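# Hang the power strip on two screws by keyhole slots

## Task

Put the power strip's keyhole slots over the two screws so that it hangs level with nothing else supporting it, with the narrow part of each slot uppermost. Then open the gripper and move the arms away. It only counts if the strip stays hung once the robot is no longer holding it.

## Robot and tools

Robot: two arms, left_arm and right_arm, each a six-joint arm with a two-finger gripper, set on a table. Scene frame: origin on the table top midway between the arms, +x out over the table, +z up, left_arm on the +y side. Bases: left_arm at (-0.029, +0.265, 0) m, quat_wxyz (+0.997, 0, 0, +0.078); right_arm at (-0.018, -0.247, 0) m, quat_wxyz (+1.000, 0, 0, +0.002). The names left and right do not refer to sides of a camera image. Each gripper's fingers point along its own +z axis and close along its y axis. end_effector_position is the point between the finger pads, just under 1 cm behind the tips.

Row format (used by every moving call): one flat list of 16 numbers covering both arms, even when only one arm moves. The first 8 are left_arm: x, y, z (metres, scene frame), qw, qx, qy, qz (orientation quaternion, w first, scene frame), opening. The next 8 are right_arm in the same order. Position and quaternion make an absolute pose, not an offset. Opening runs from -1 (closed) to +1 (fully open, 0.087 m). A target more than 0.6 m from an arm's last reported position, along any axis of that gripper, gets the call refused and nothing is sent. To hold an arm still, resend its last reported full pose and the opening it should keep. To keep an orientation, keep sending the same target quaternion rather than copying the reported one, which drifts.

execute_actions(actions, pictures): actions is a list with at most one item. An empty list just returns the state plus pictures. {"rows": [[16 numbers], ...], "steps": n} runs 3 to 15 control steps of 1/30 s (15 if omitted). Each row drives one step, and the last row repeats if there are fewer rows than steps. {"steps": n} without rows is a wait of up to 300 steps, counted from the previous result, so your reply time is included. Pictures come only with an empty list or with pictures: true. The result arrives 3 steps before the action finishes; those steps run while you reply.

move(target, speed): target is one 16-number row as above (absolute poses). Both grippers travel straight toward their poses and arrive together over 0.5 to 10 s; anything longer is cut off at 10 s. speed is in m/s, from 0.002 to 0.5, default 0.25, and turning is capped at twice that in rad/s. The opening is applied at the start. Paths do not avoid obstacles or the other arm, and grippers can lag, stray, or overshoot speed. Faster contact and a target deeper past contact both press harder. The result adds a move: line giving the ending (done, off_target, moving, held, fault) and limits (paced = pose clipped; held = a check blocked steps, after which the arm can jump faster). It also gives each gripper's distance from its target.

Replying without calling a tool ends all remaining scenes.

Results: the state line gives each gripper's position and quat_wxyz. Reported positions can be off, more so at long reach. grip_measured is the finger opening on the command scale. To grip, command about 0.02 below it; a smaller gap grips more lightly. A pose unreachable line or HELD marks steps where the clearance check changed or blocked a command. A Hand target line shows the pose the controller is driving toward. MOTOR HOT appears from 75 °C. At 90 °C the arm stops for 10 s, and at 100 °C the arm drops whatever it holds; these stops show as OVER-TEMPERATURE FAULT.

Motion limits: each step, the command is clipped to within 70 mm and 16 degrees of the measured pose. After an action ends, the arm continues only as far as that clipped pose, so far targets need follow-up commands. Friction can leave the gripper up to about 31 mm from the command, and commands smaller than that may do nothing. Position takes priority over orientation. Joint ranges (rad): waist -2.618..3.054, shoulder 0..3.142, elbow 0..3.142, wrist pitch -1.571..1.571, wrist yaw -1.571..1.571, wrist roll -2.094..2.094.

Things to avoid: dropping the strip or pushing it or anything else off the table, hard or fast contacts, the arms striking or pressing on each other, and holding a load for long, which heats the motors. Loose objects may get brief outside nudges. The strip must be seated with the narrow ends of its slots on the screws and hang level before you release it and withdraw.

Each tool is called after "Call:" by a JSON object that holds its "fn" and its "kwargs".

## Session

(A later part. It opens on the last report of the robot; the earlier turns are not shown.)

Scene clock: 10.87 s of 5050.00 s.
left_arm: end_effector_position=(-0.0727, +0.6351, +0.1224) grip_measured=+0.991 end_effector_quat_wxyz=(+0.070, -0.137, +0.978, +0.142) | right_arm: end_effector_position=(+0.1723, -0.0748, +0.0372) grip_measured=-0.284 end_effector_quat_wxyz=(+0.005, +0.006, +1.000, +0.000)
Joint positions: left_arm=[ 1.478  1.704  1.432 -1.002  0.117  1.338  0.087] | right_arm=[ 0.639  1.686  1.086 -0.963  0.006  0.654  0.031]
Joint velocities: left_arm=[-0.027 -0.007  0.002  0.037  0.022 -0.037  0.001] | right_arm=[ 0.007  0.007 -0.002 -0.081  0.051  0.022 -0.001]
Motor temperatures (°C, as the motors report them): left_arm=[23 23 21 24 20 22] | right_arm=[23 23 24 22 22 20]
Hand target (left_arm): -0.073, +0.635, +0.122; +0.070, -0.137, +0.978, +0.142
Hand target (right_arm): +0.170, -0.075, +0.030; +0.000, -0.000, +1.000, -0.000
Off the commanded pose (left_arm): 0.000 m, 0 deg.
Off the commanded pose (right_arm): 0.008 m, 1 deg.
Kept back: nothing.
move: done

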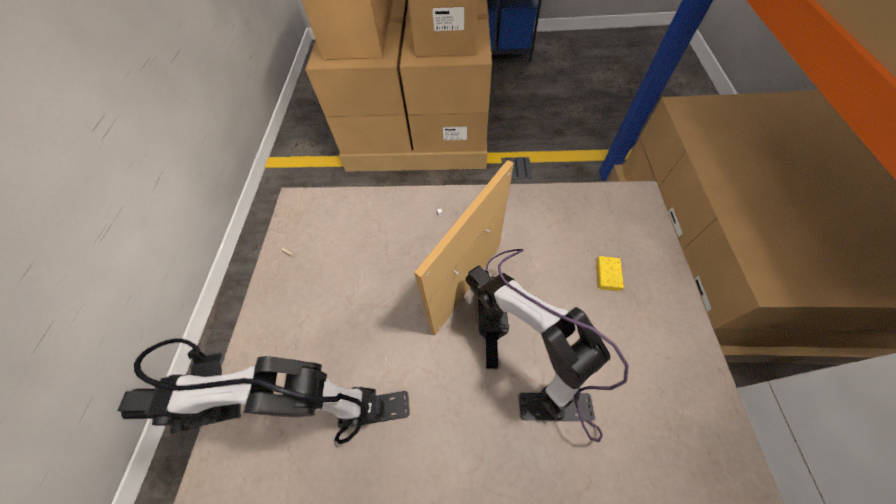

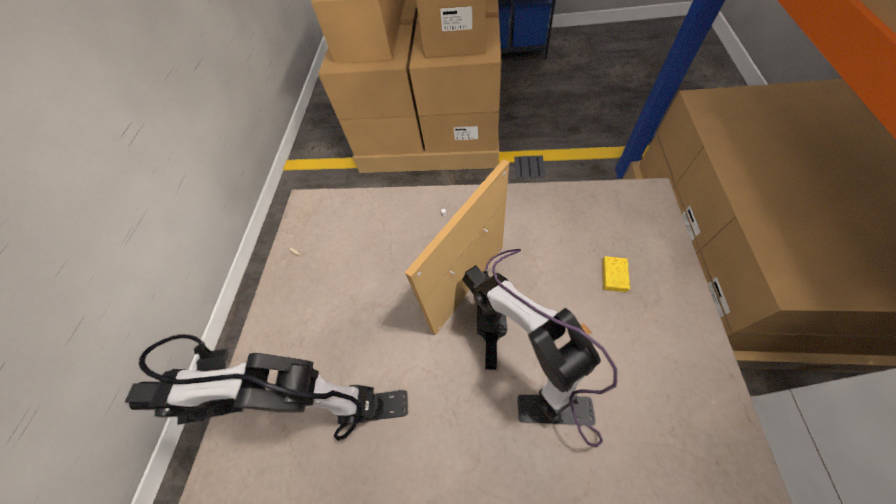

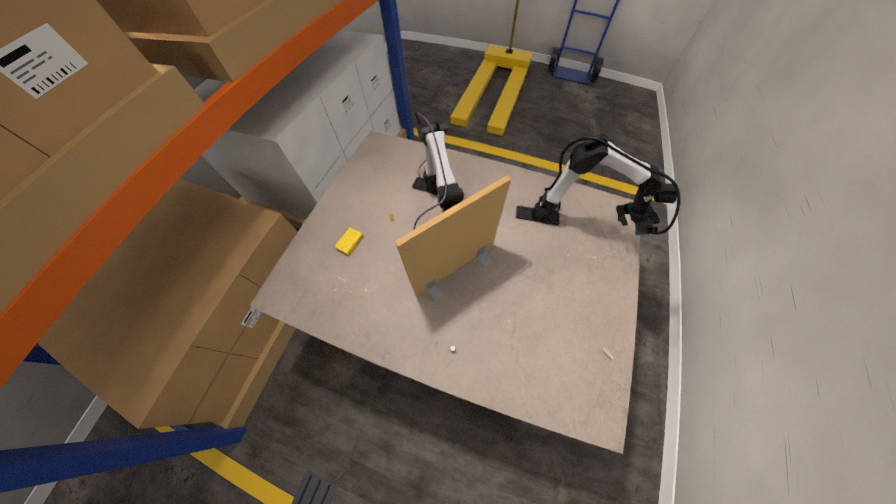

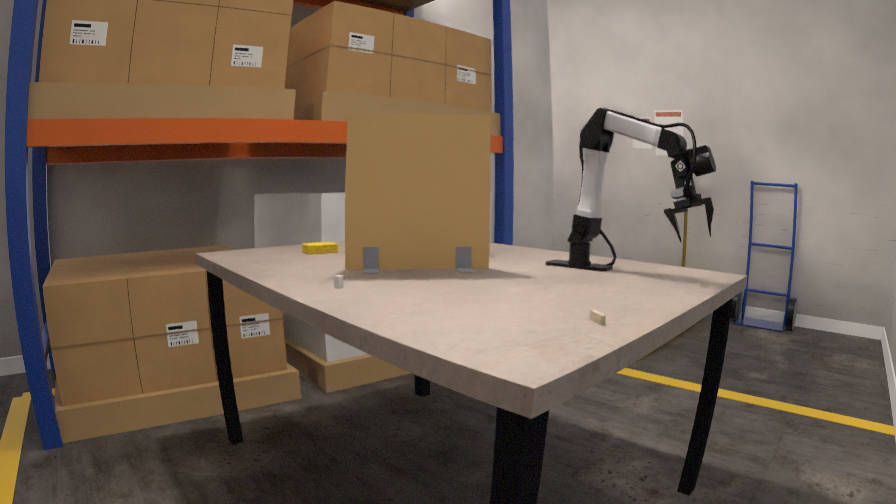

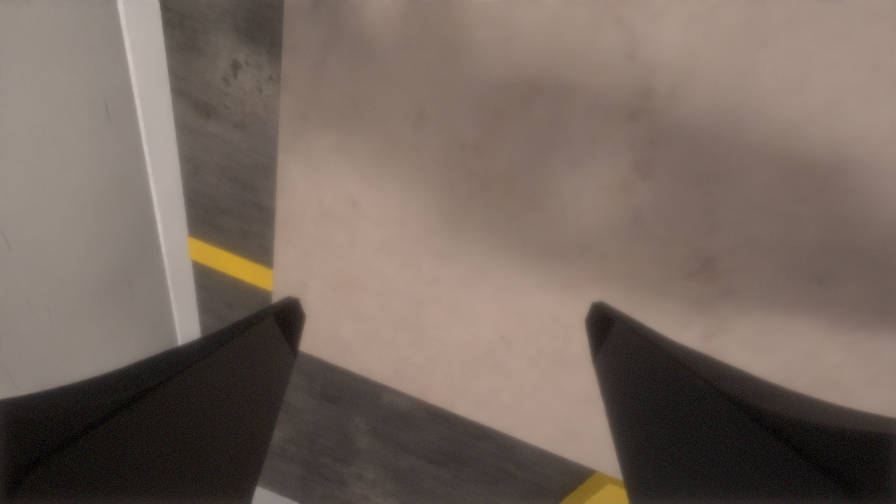

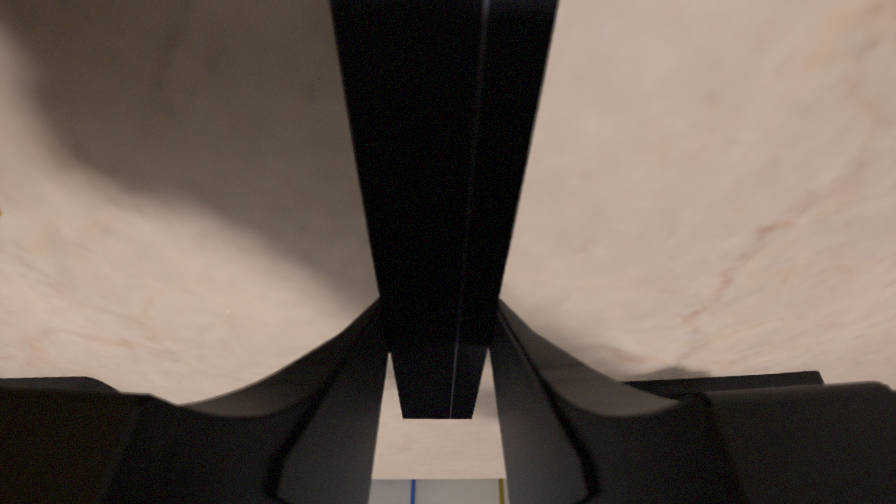

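Call:
{"fn": "move", "kwargs": {"target": [-0.0727,0.6351,0.1224,0.07,-0.137,0.978,0.142,1,0.17,-0.11,0.06,0,0,0.96,0.28,-0.4], "speed": 0.15}}

Call:
{"fn": "move", "kwargs": {"target": [-0.0727,0.6351,0.1224,0.07,-0.137,0.978,0.142,1,0.17,-0.15,0.032,0,0,0.843,0.537,-0.4], "speed": 0.15}}

Call:
{"fn": "move", "kwargs": {"target": [-0.0727,0.6351,0.1224,0.07,-0.137,0.978,0.142,1,0.17,-0.15,0.032,0,0,0.843,0.537,0.1]}}

Call:
{"fn": "move", "kwargs": {"target": [-0.0727,0.6351,0.1224,0.07,-0.137,0.978,0.142,1,0.17,-0.21,0.04,0,0,0.843,0.537,0.1], "speed": 0.05}}

Call:
{"fn": "move", "kwargs": {"target": [-0.0727,0.6351,0.1224,0.07,-0.137,0.978,0.142,1,0.24,-0.14,0.1,0,0,1,0,1]}}

Scene clock: 13.47 s of 5050.00 s.
left_arm: end_effector_position=(-0.0727, +0.6351, +0.1224) grip_measured=+0.991 end_effector_quat_wxyz=(+0.070, -0.137, +0.978, +0.142) | right_arm: end_effector_position=(+0.1694, -0.1187, +0.0500) grip_measured=-0.284 end_effector_quat_wxyz=(-0.014, +0.006, +0.969, +0.245)
Joint positions: left_arm=[ 1.478  1.704  1.432 -1.002  0.117  1.338  0.087] | right_arm=[ 0.188  1.495  0.848 -0.848 -0.49   0.222  0.031]
Joint velocities: left_arm=[-0.002  0.002 -0.007 -0.066 -0.007 -0.037 -0.001] | right_arm=[-0.012  0.002 -0.002  0.066 -0.007 -0.022 -0.001]
Motor temperatures (°C, as the motors report them): left_arm=[23 23 21 25 20 22] | right_arm=[23 23 24 22 22 20]
Hand target (left_arm): -0.073, +0.635, +0.122; +0.070, -0.137, +0.978, +0.142
Hand target (right_arm): +0.169, -0.112, +0.059; -0.005, +0.001, +0.961, +0.276
Off the commanded pose (left_arm): 0.000 m, 0 deg.
Off the commanded pose (right_arm): 0.013 m, 5 deg.
Kept back: nothing.
move: off_target (right_arm)

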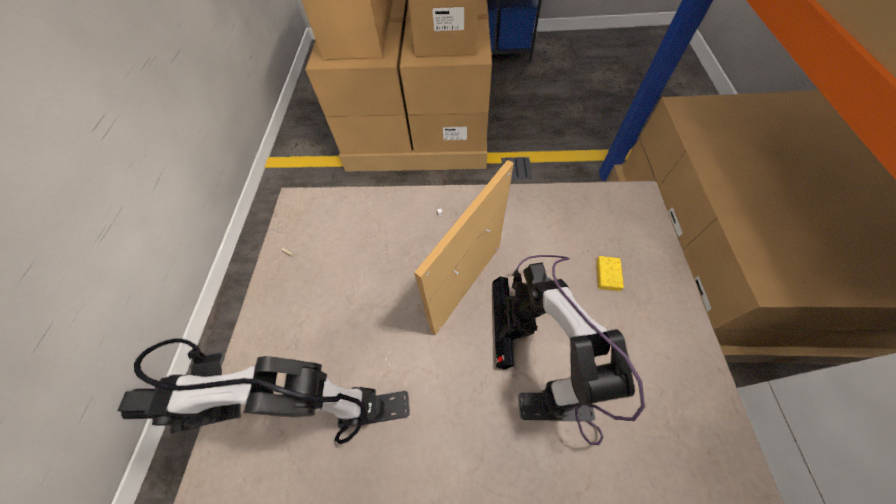

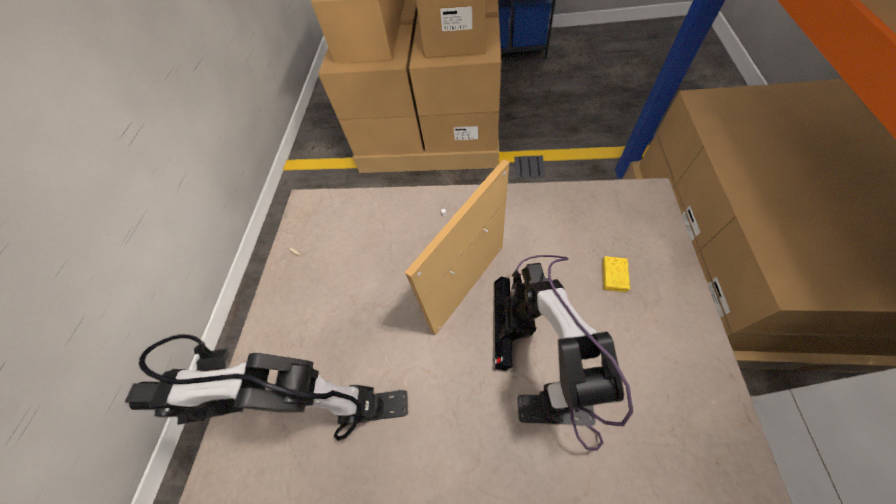

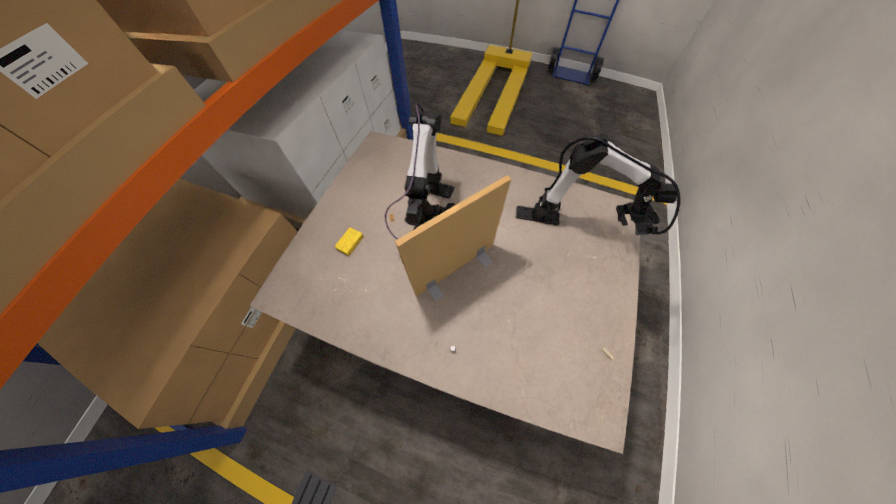

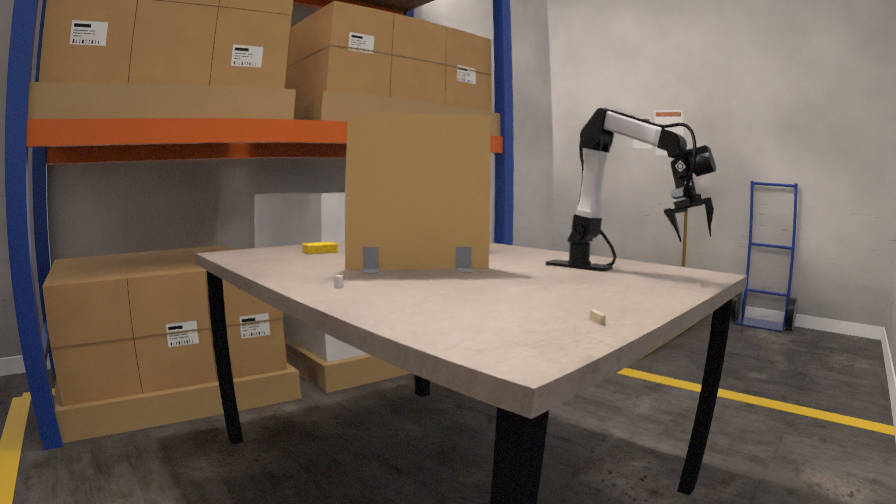

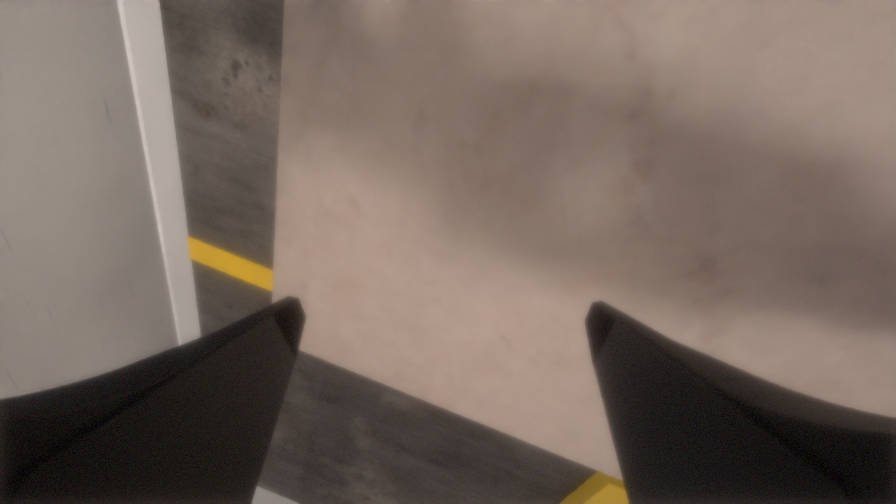

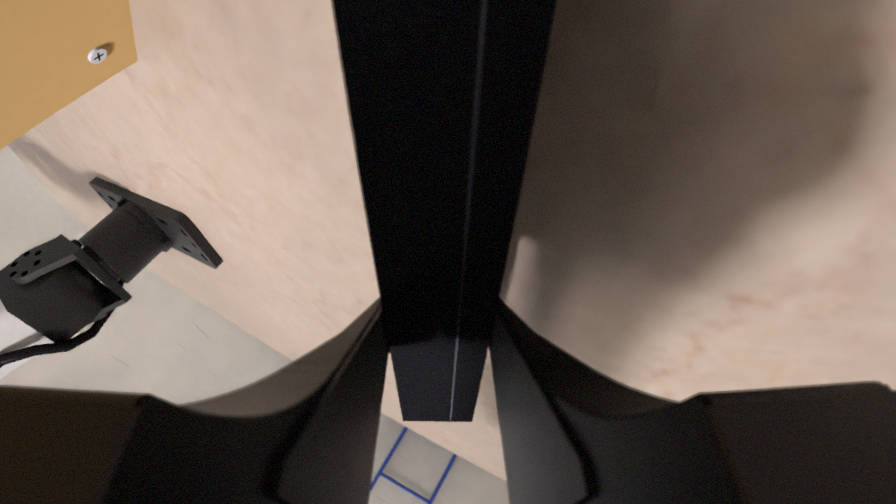

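Scene clock: 16.07 s of 5050.00 s.
left_arm: end_effector_position=(-0.0727, +0.6351, +0.1224) grip_measured=+0.991 end_effector_quat_wxyz=(+0.070, -0.137, +0.978, +0.142) | right_arm: end_effector_position=(+0.1656, -0.1478, +0.0278) grip_measured=-0.284 end_effector_quat_wxyz=(-0.002, -0.003, +0.845, +0.535)
Joint positions: left_arm=[ 1.478  1.704  1.432 -1.002  0.117  1.338  0.087] | right_arm=[-0.257  1.913  0.793 -0.951 -1.061 -0.56   0.031]
Joint velocities: left_arm=[-0.012 -0.012 -0.007 -0.066  0.051  0.022 -0.   ] | right_arm=[-0.022  0.012  0.007 -0.022 -0.022 -0.022 -0.   ]
Motor temperatures (°C, as the motors report them): left_arm=[23 24 22 25 20 22] | right_arm=[23 23 24 22 22 20]
Hand target (left_arm): -0.073, +0.635, +0.122; +0.070, -0.137, +0.978, +0.142
Hand target (right_arm): +0.167, -0.150, +0.031; -0.007, -0.002, +0.844, +0.537
Off the commanded pose (left_arm): 0.000 m, 0 deg.
Off the commanded pose (right_arm): 0.007 m, 1 deg.
Kept back: nothing.
move: done

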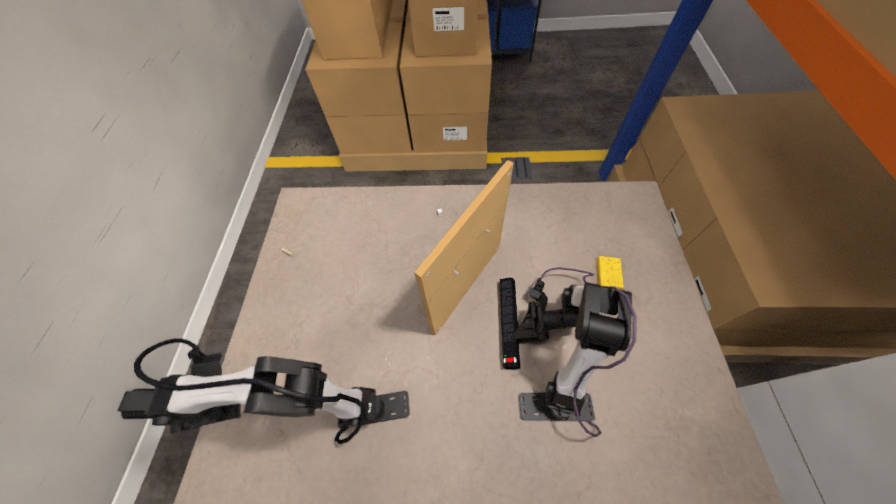

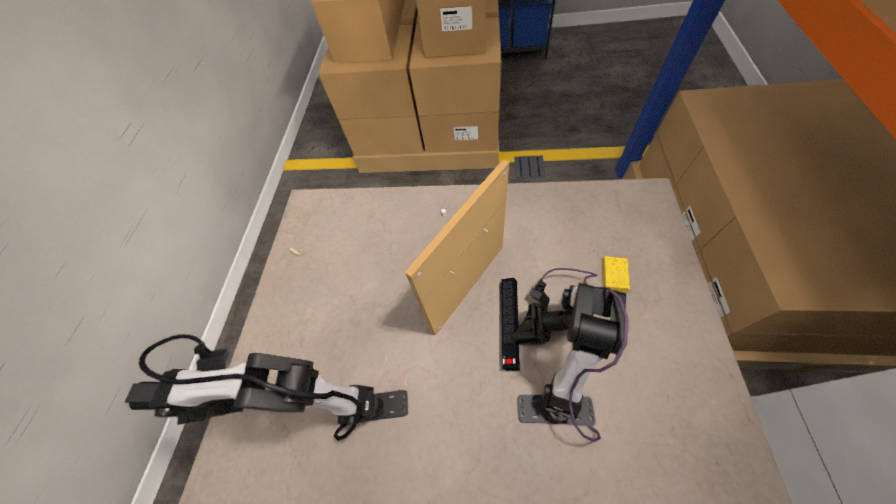

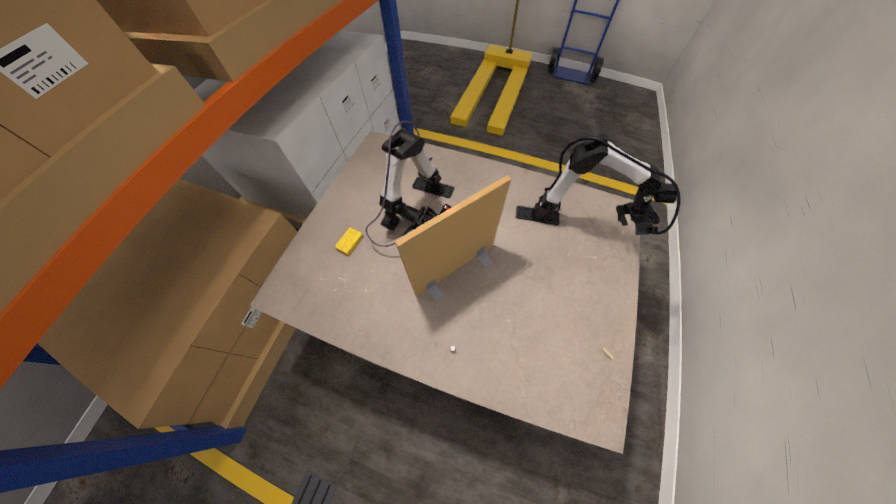

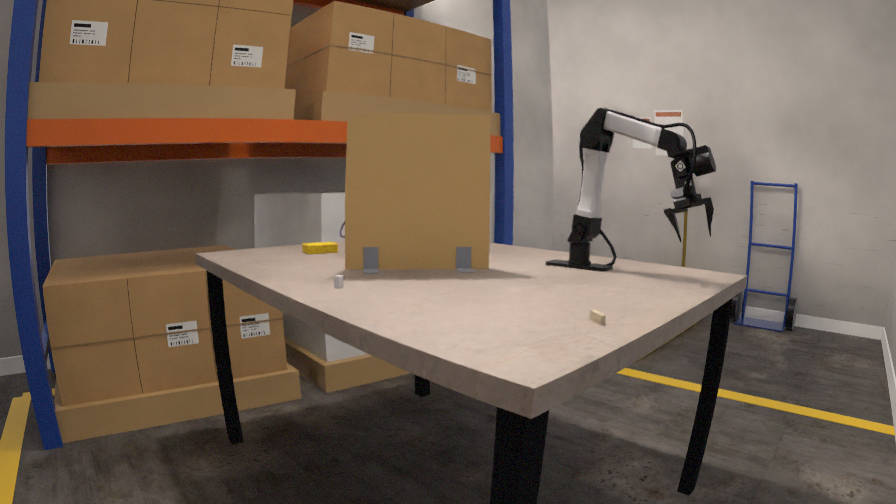

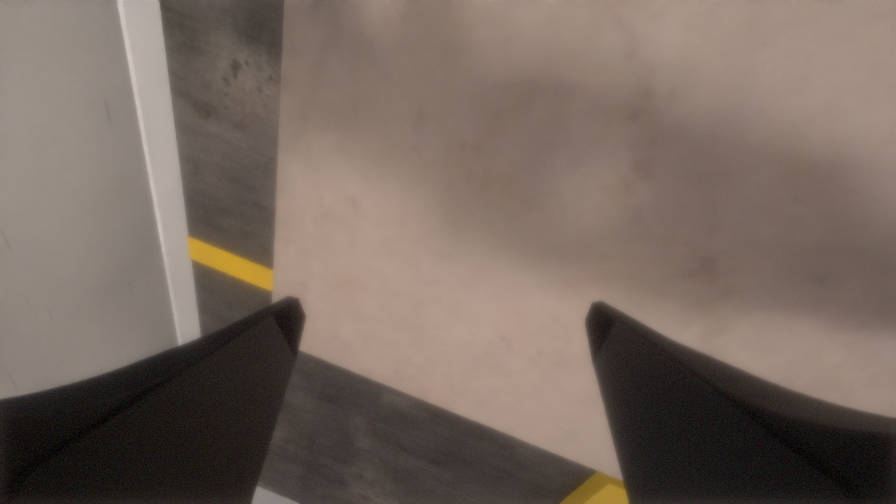

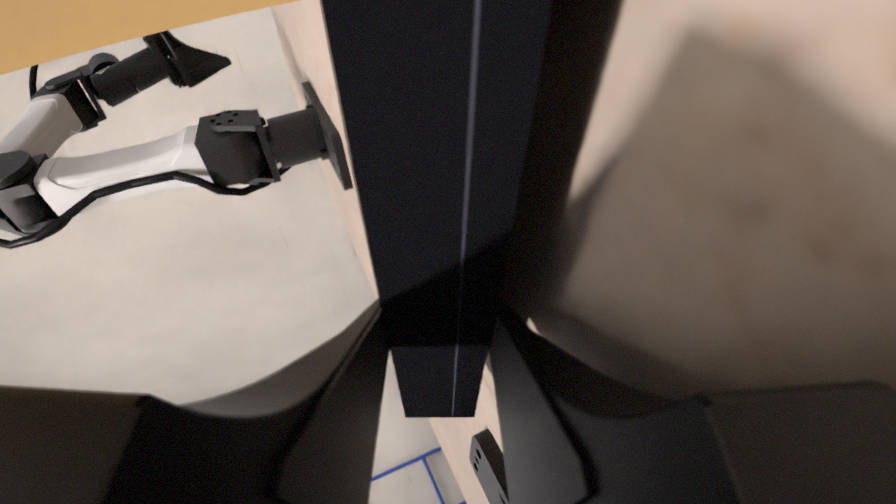

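Scene clock: 16.77 s of 5050.00 s.
left_arm: end_effector_position=(-0.0727, +0.6351, +0.1224) grip_measured=+0.991 end_effector_quat_wxyz=(+0.070, -0.137, +0.978, +0.142) | right_arm: end_effector_position=(+0.1655, -0.1490, +0.0255) grip_measured=+0.100 end_effector_quat_wxyz=(-0.001, -0.008, +0.848, +0.530)
Joint positions: left_arm=[ 1.478  1.704  1.432 -1.002  0.117  1.338  0.087] | right_arm=[-0.257  1.913  0.793 -0.945 -1.05  -0.562  0.048]
Joint velocities: left_arm=[-0.007 -0.022  0.002  0.051 -0.037  0.051 -0.   ] | right_arm=[-0.007 -0.012 -0.002  0.066 -0.007  0.022  0.001]
Motor temperatures (°C, as the motors report them): left_arm=[23 24 22 25 20 22] | right_arm=[23 24 24 22 22 20]
Hand target (left_arm): -0.073, +0.635, +0.122; +0.070, -0.137, +0.978, +0.142
Hand target (right_arm): +0.170, -0.150, +0.032; +0.000, +0.000, +0.844, +0.537
Off the commanded pose (left_arm): 0.000 m, 0 deg.
Off the commanded pose (right_arm): 0.008 m, 1 deg.
Kept back: nothing.
move: done

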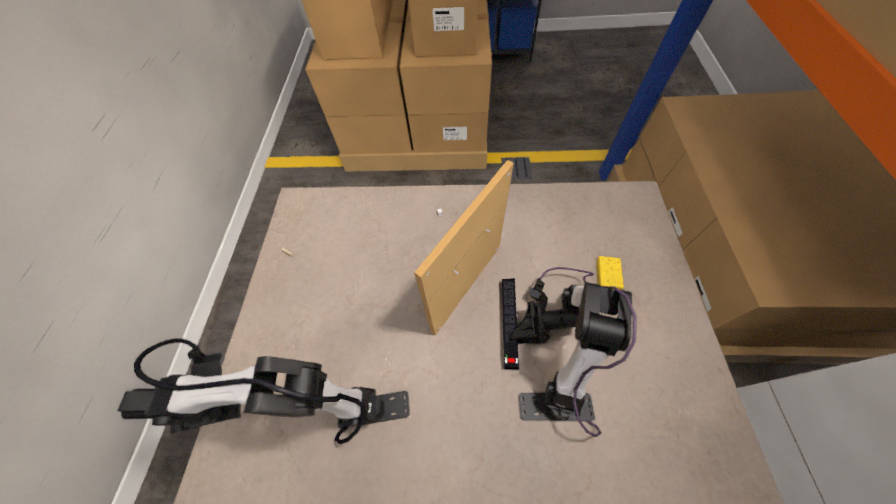

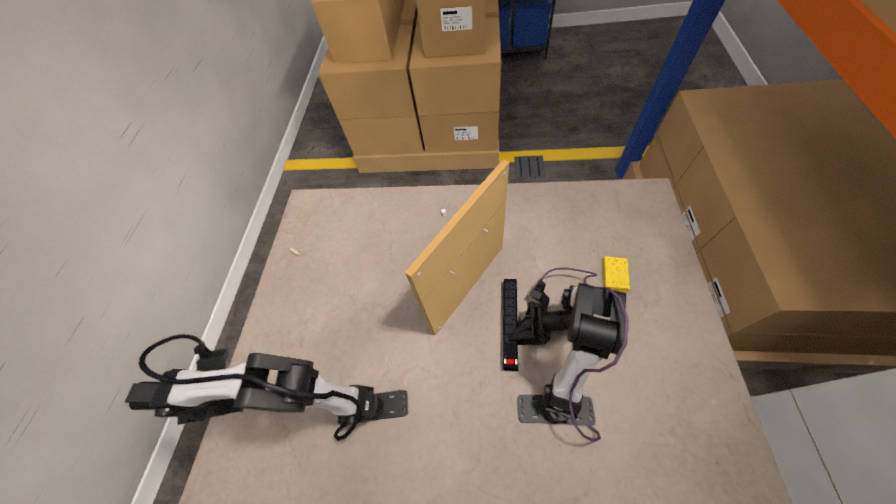

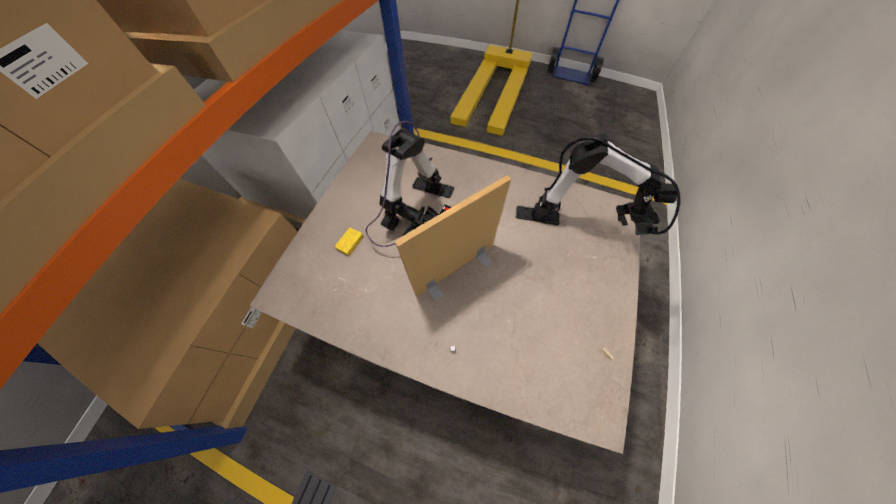

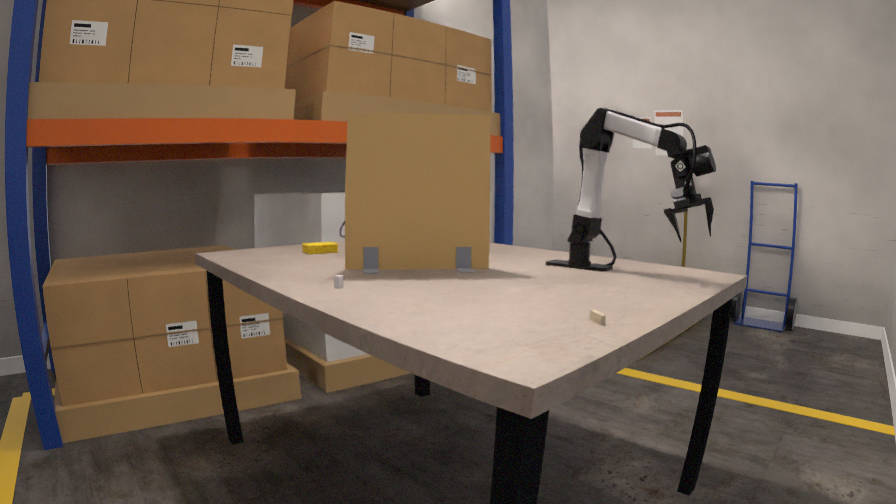

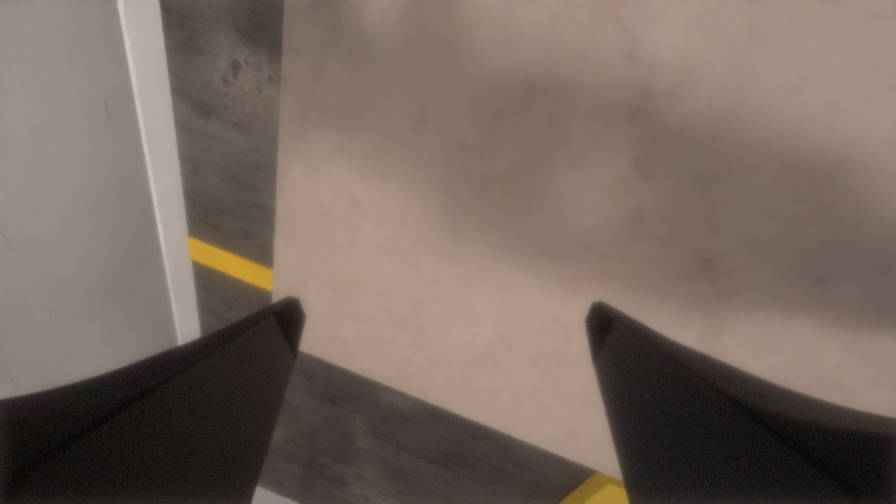

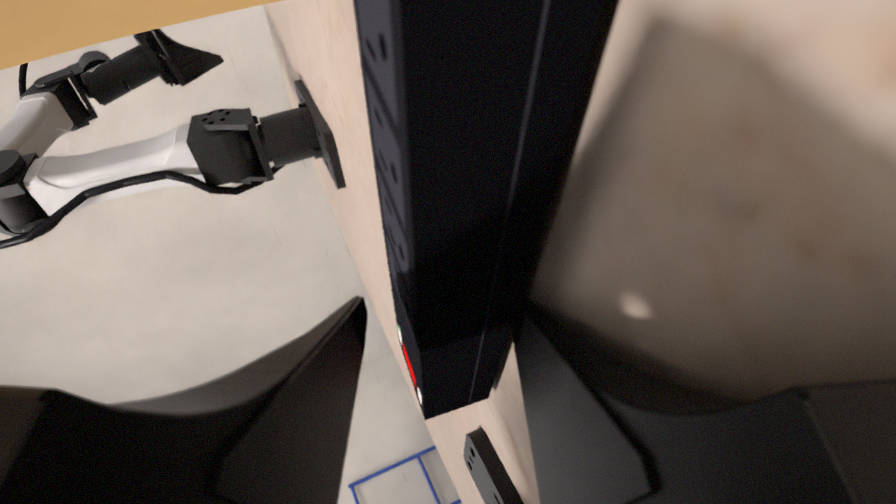

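Scene clock: 18.50 s of 5050.00 s.
left_arm: end_effector_position=(-0.0727, +0.6351, +0.1224) grip_measured=+0.991 end_effector_quat_wxyz=(+0.070, -0.137, +0.978, +0.142) | right_arm: end_effector_position=(+0.1673, -0.2062, +0.0386) grip_measured=+0.100 end_effector_quat_wxyz=(+0.002, -0.002, +0.844, +0.537)
Joint positions: left_arm=[ 1.478  1.704  1.432 -1.002  0.117  1.338  0.087] | right_arm=[-0.483  2.025  0.962 -1.286 -0.934 -0.893  0.048]
Joint velocities: left_arm=[-0.002 -0.007  0.007  0.007  0.007  0.051 -0.   ] | right_arm=[-0.012  0.007 -0.007 -0.037 -0.022 -0.022  0.001]
Motor temperatures (°C, as the motors report them): left_arm=[23 24 22 25 20 22] | right_arm=[23 24 24 22 22 20]
Hand target (left_arm): -0.073, +0.635, +0.122; +0.070, -0.137, +0.978, +0.142
Hand target (right_arm): +0.169, -0.210, +0.040; -0.002, -0.001, +0.843, +0.538
Off the commanded pose (left_arm): 0.000 m, 0 deg.
Off the commanded pose (right_arm): 0.005 m, 0 deg.
Kept back: nothing.
move: done

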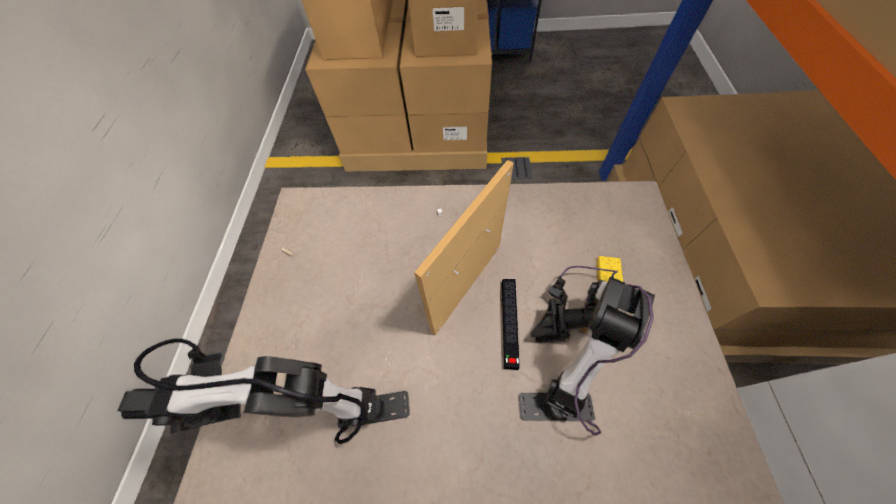

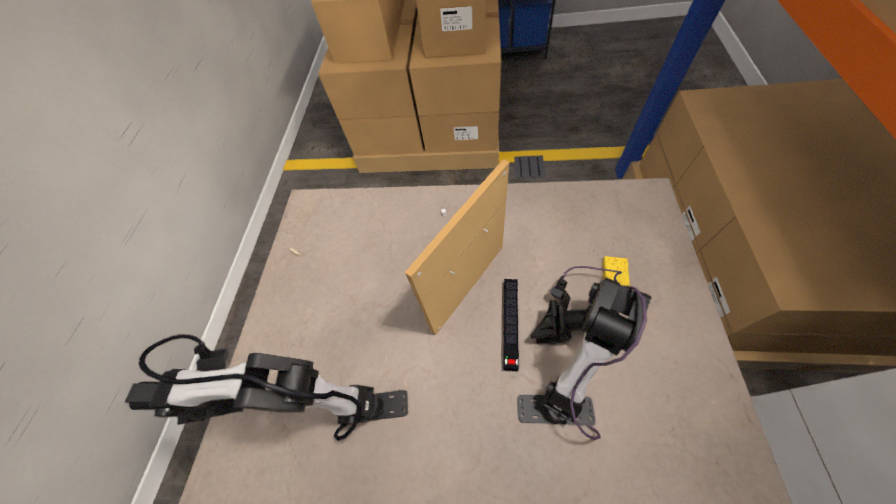

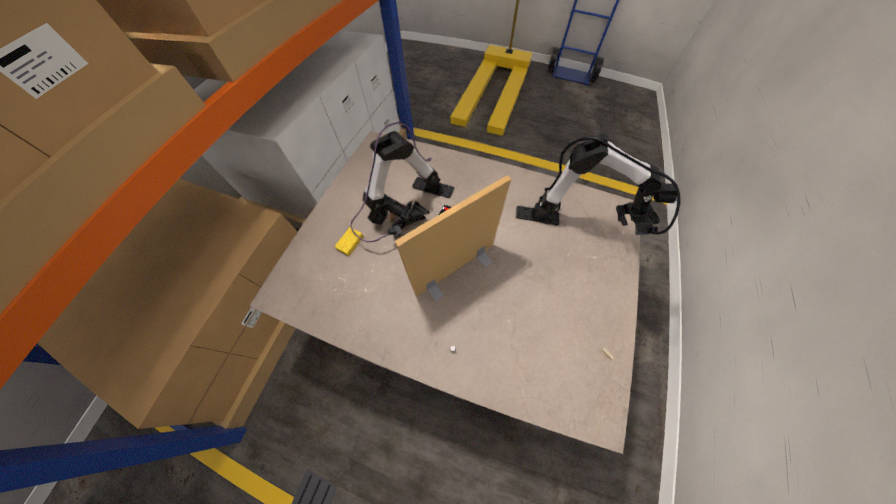

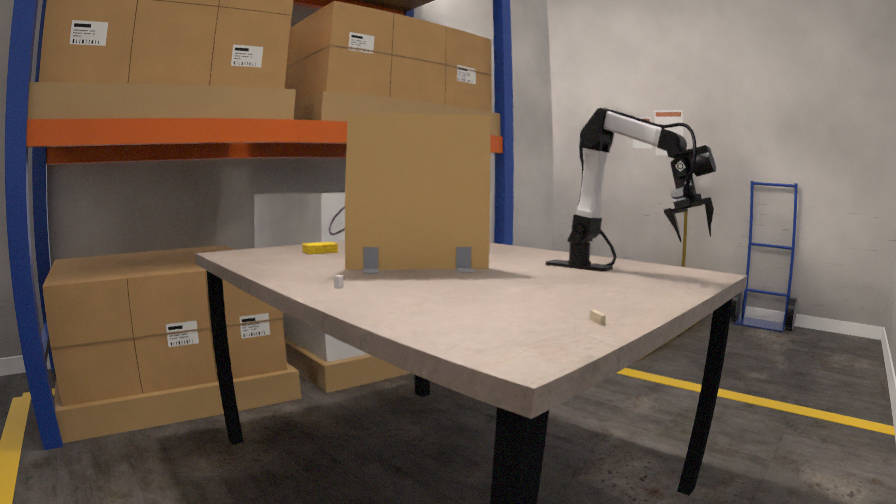

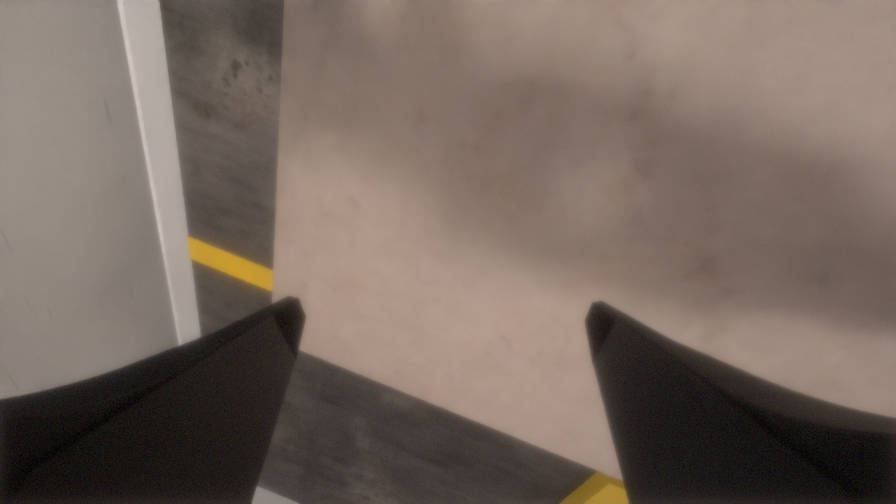

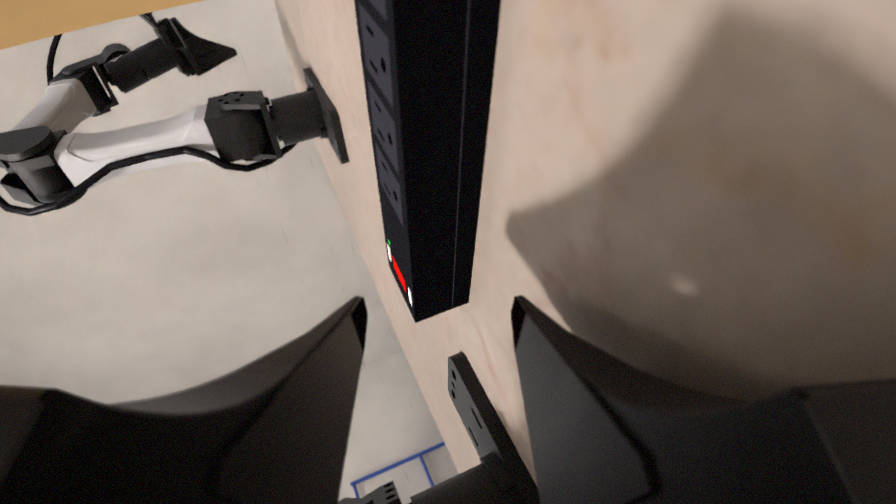

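Scene clock: 21.40 s of 5050.00 s.
left_arm: end_effector_position=(-0.0727, +0.6351, +0.1224) grip_measured=+0.991 end_effector_quat_wxyz=(+0.070, -0.137, +0.978, +0.142) | right_arm: end_effector_position=(+0.2421, -0.1402, +0.0995) grip_measured=+0.982 end_effector_quat_wxyz=(+0.012, +0.007, +1.000, +0.007)
Joint positions: left_arm=[ 1.478  1.704  1.432 -1.002  0.117  1.338  0.087] | right_arm=[ 0.334  1.73   1.394 -1.207 -0.005  0.351  0.087]
Joint velocities: left_arm=[ 0.002 -0.002 -0.027  0.007 -0.037 -0.051  0.   ] | right_arm=[-0.002  0.002  0.002 -0.022 -0.007  0.007  0.   ]
Motor temperatures (°C, as the motors report them): left_arm=[23 24 22 25 20 22] | right_arm=[23 24 24 22 22 20]
Hand target (left_arm): -0.073, +0.635, +0.122; +0.070, -0.137, +0.978, +0.142
Hand target (right_arm): +0.244, -0.139, +0.102; +0.010, +0.008, +1.000, +0.001
Off the commanded pose (left_arm): 0.000 m, 0 deg.
Off the commanded pose (right_arm): 0.002 m, 2 deg.
Kept back: nothing.
move: done

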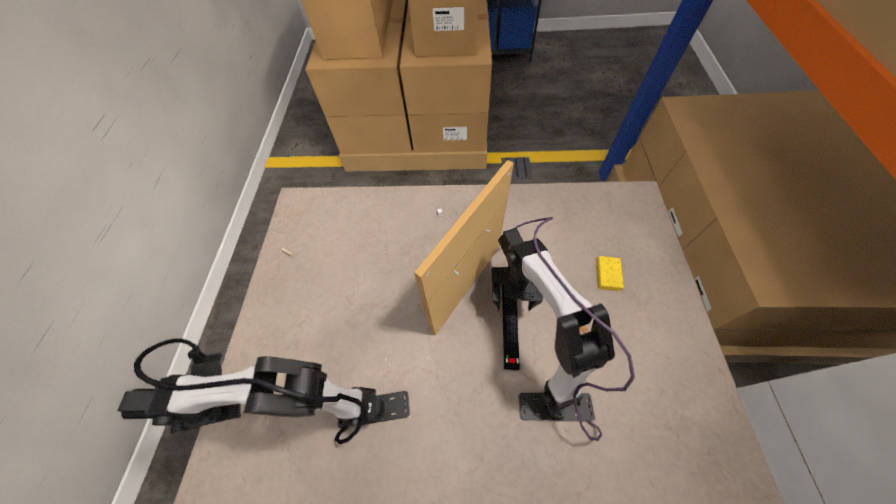

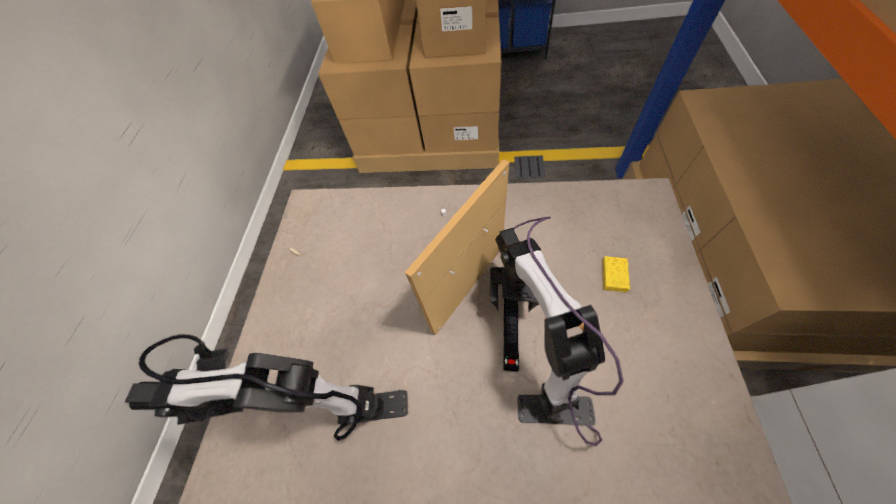

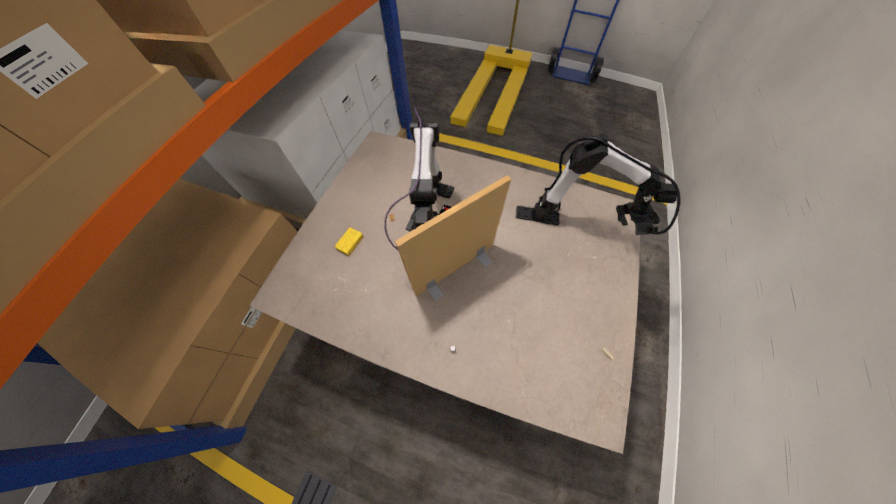

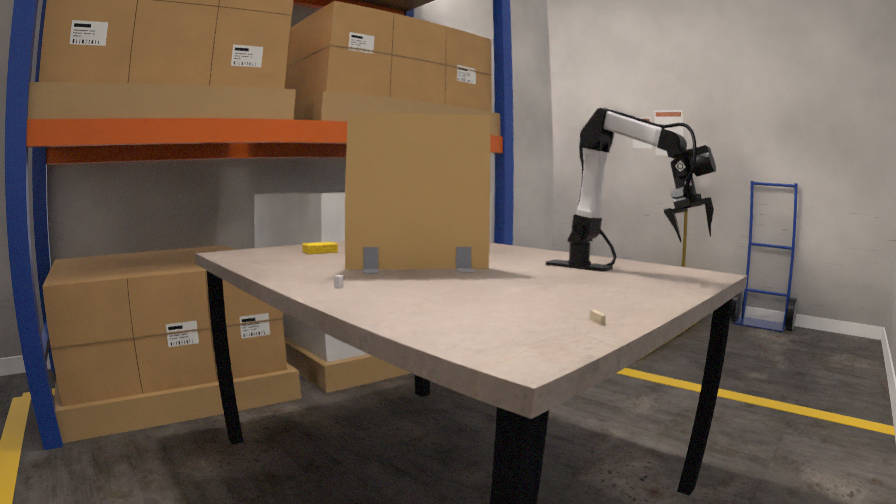

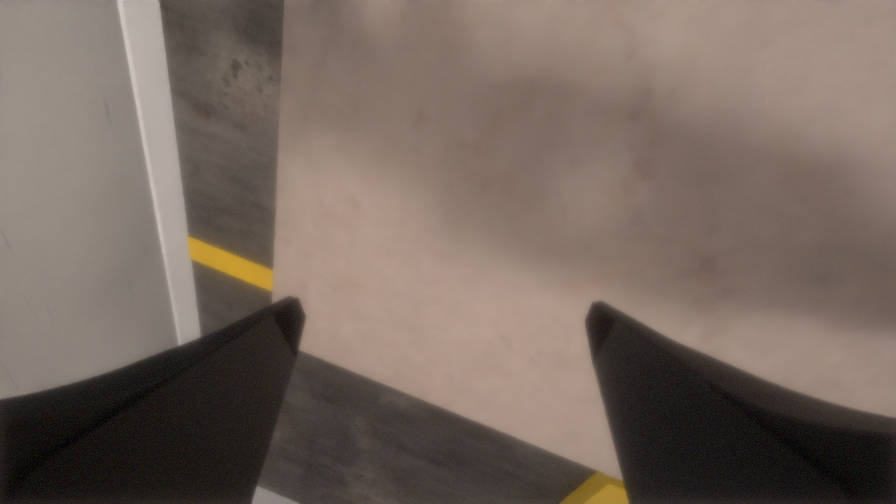

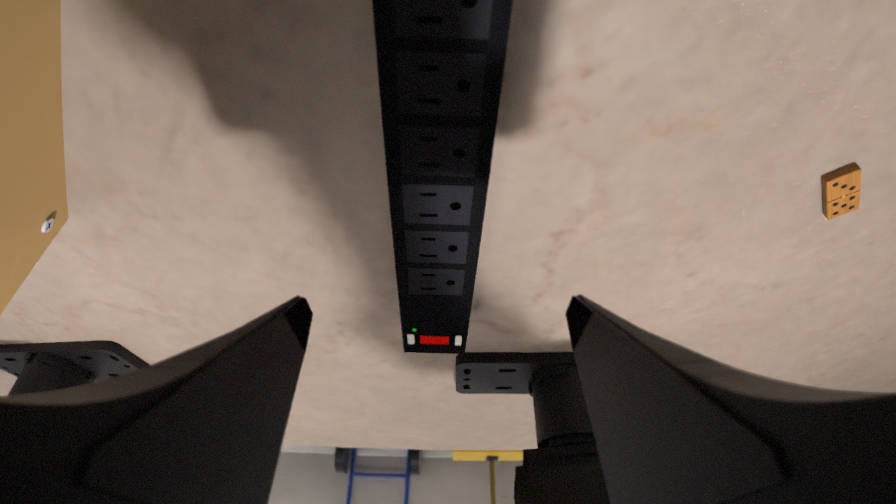

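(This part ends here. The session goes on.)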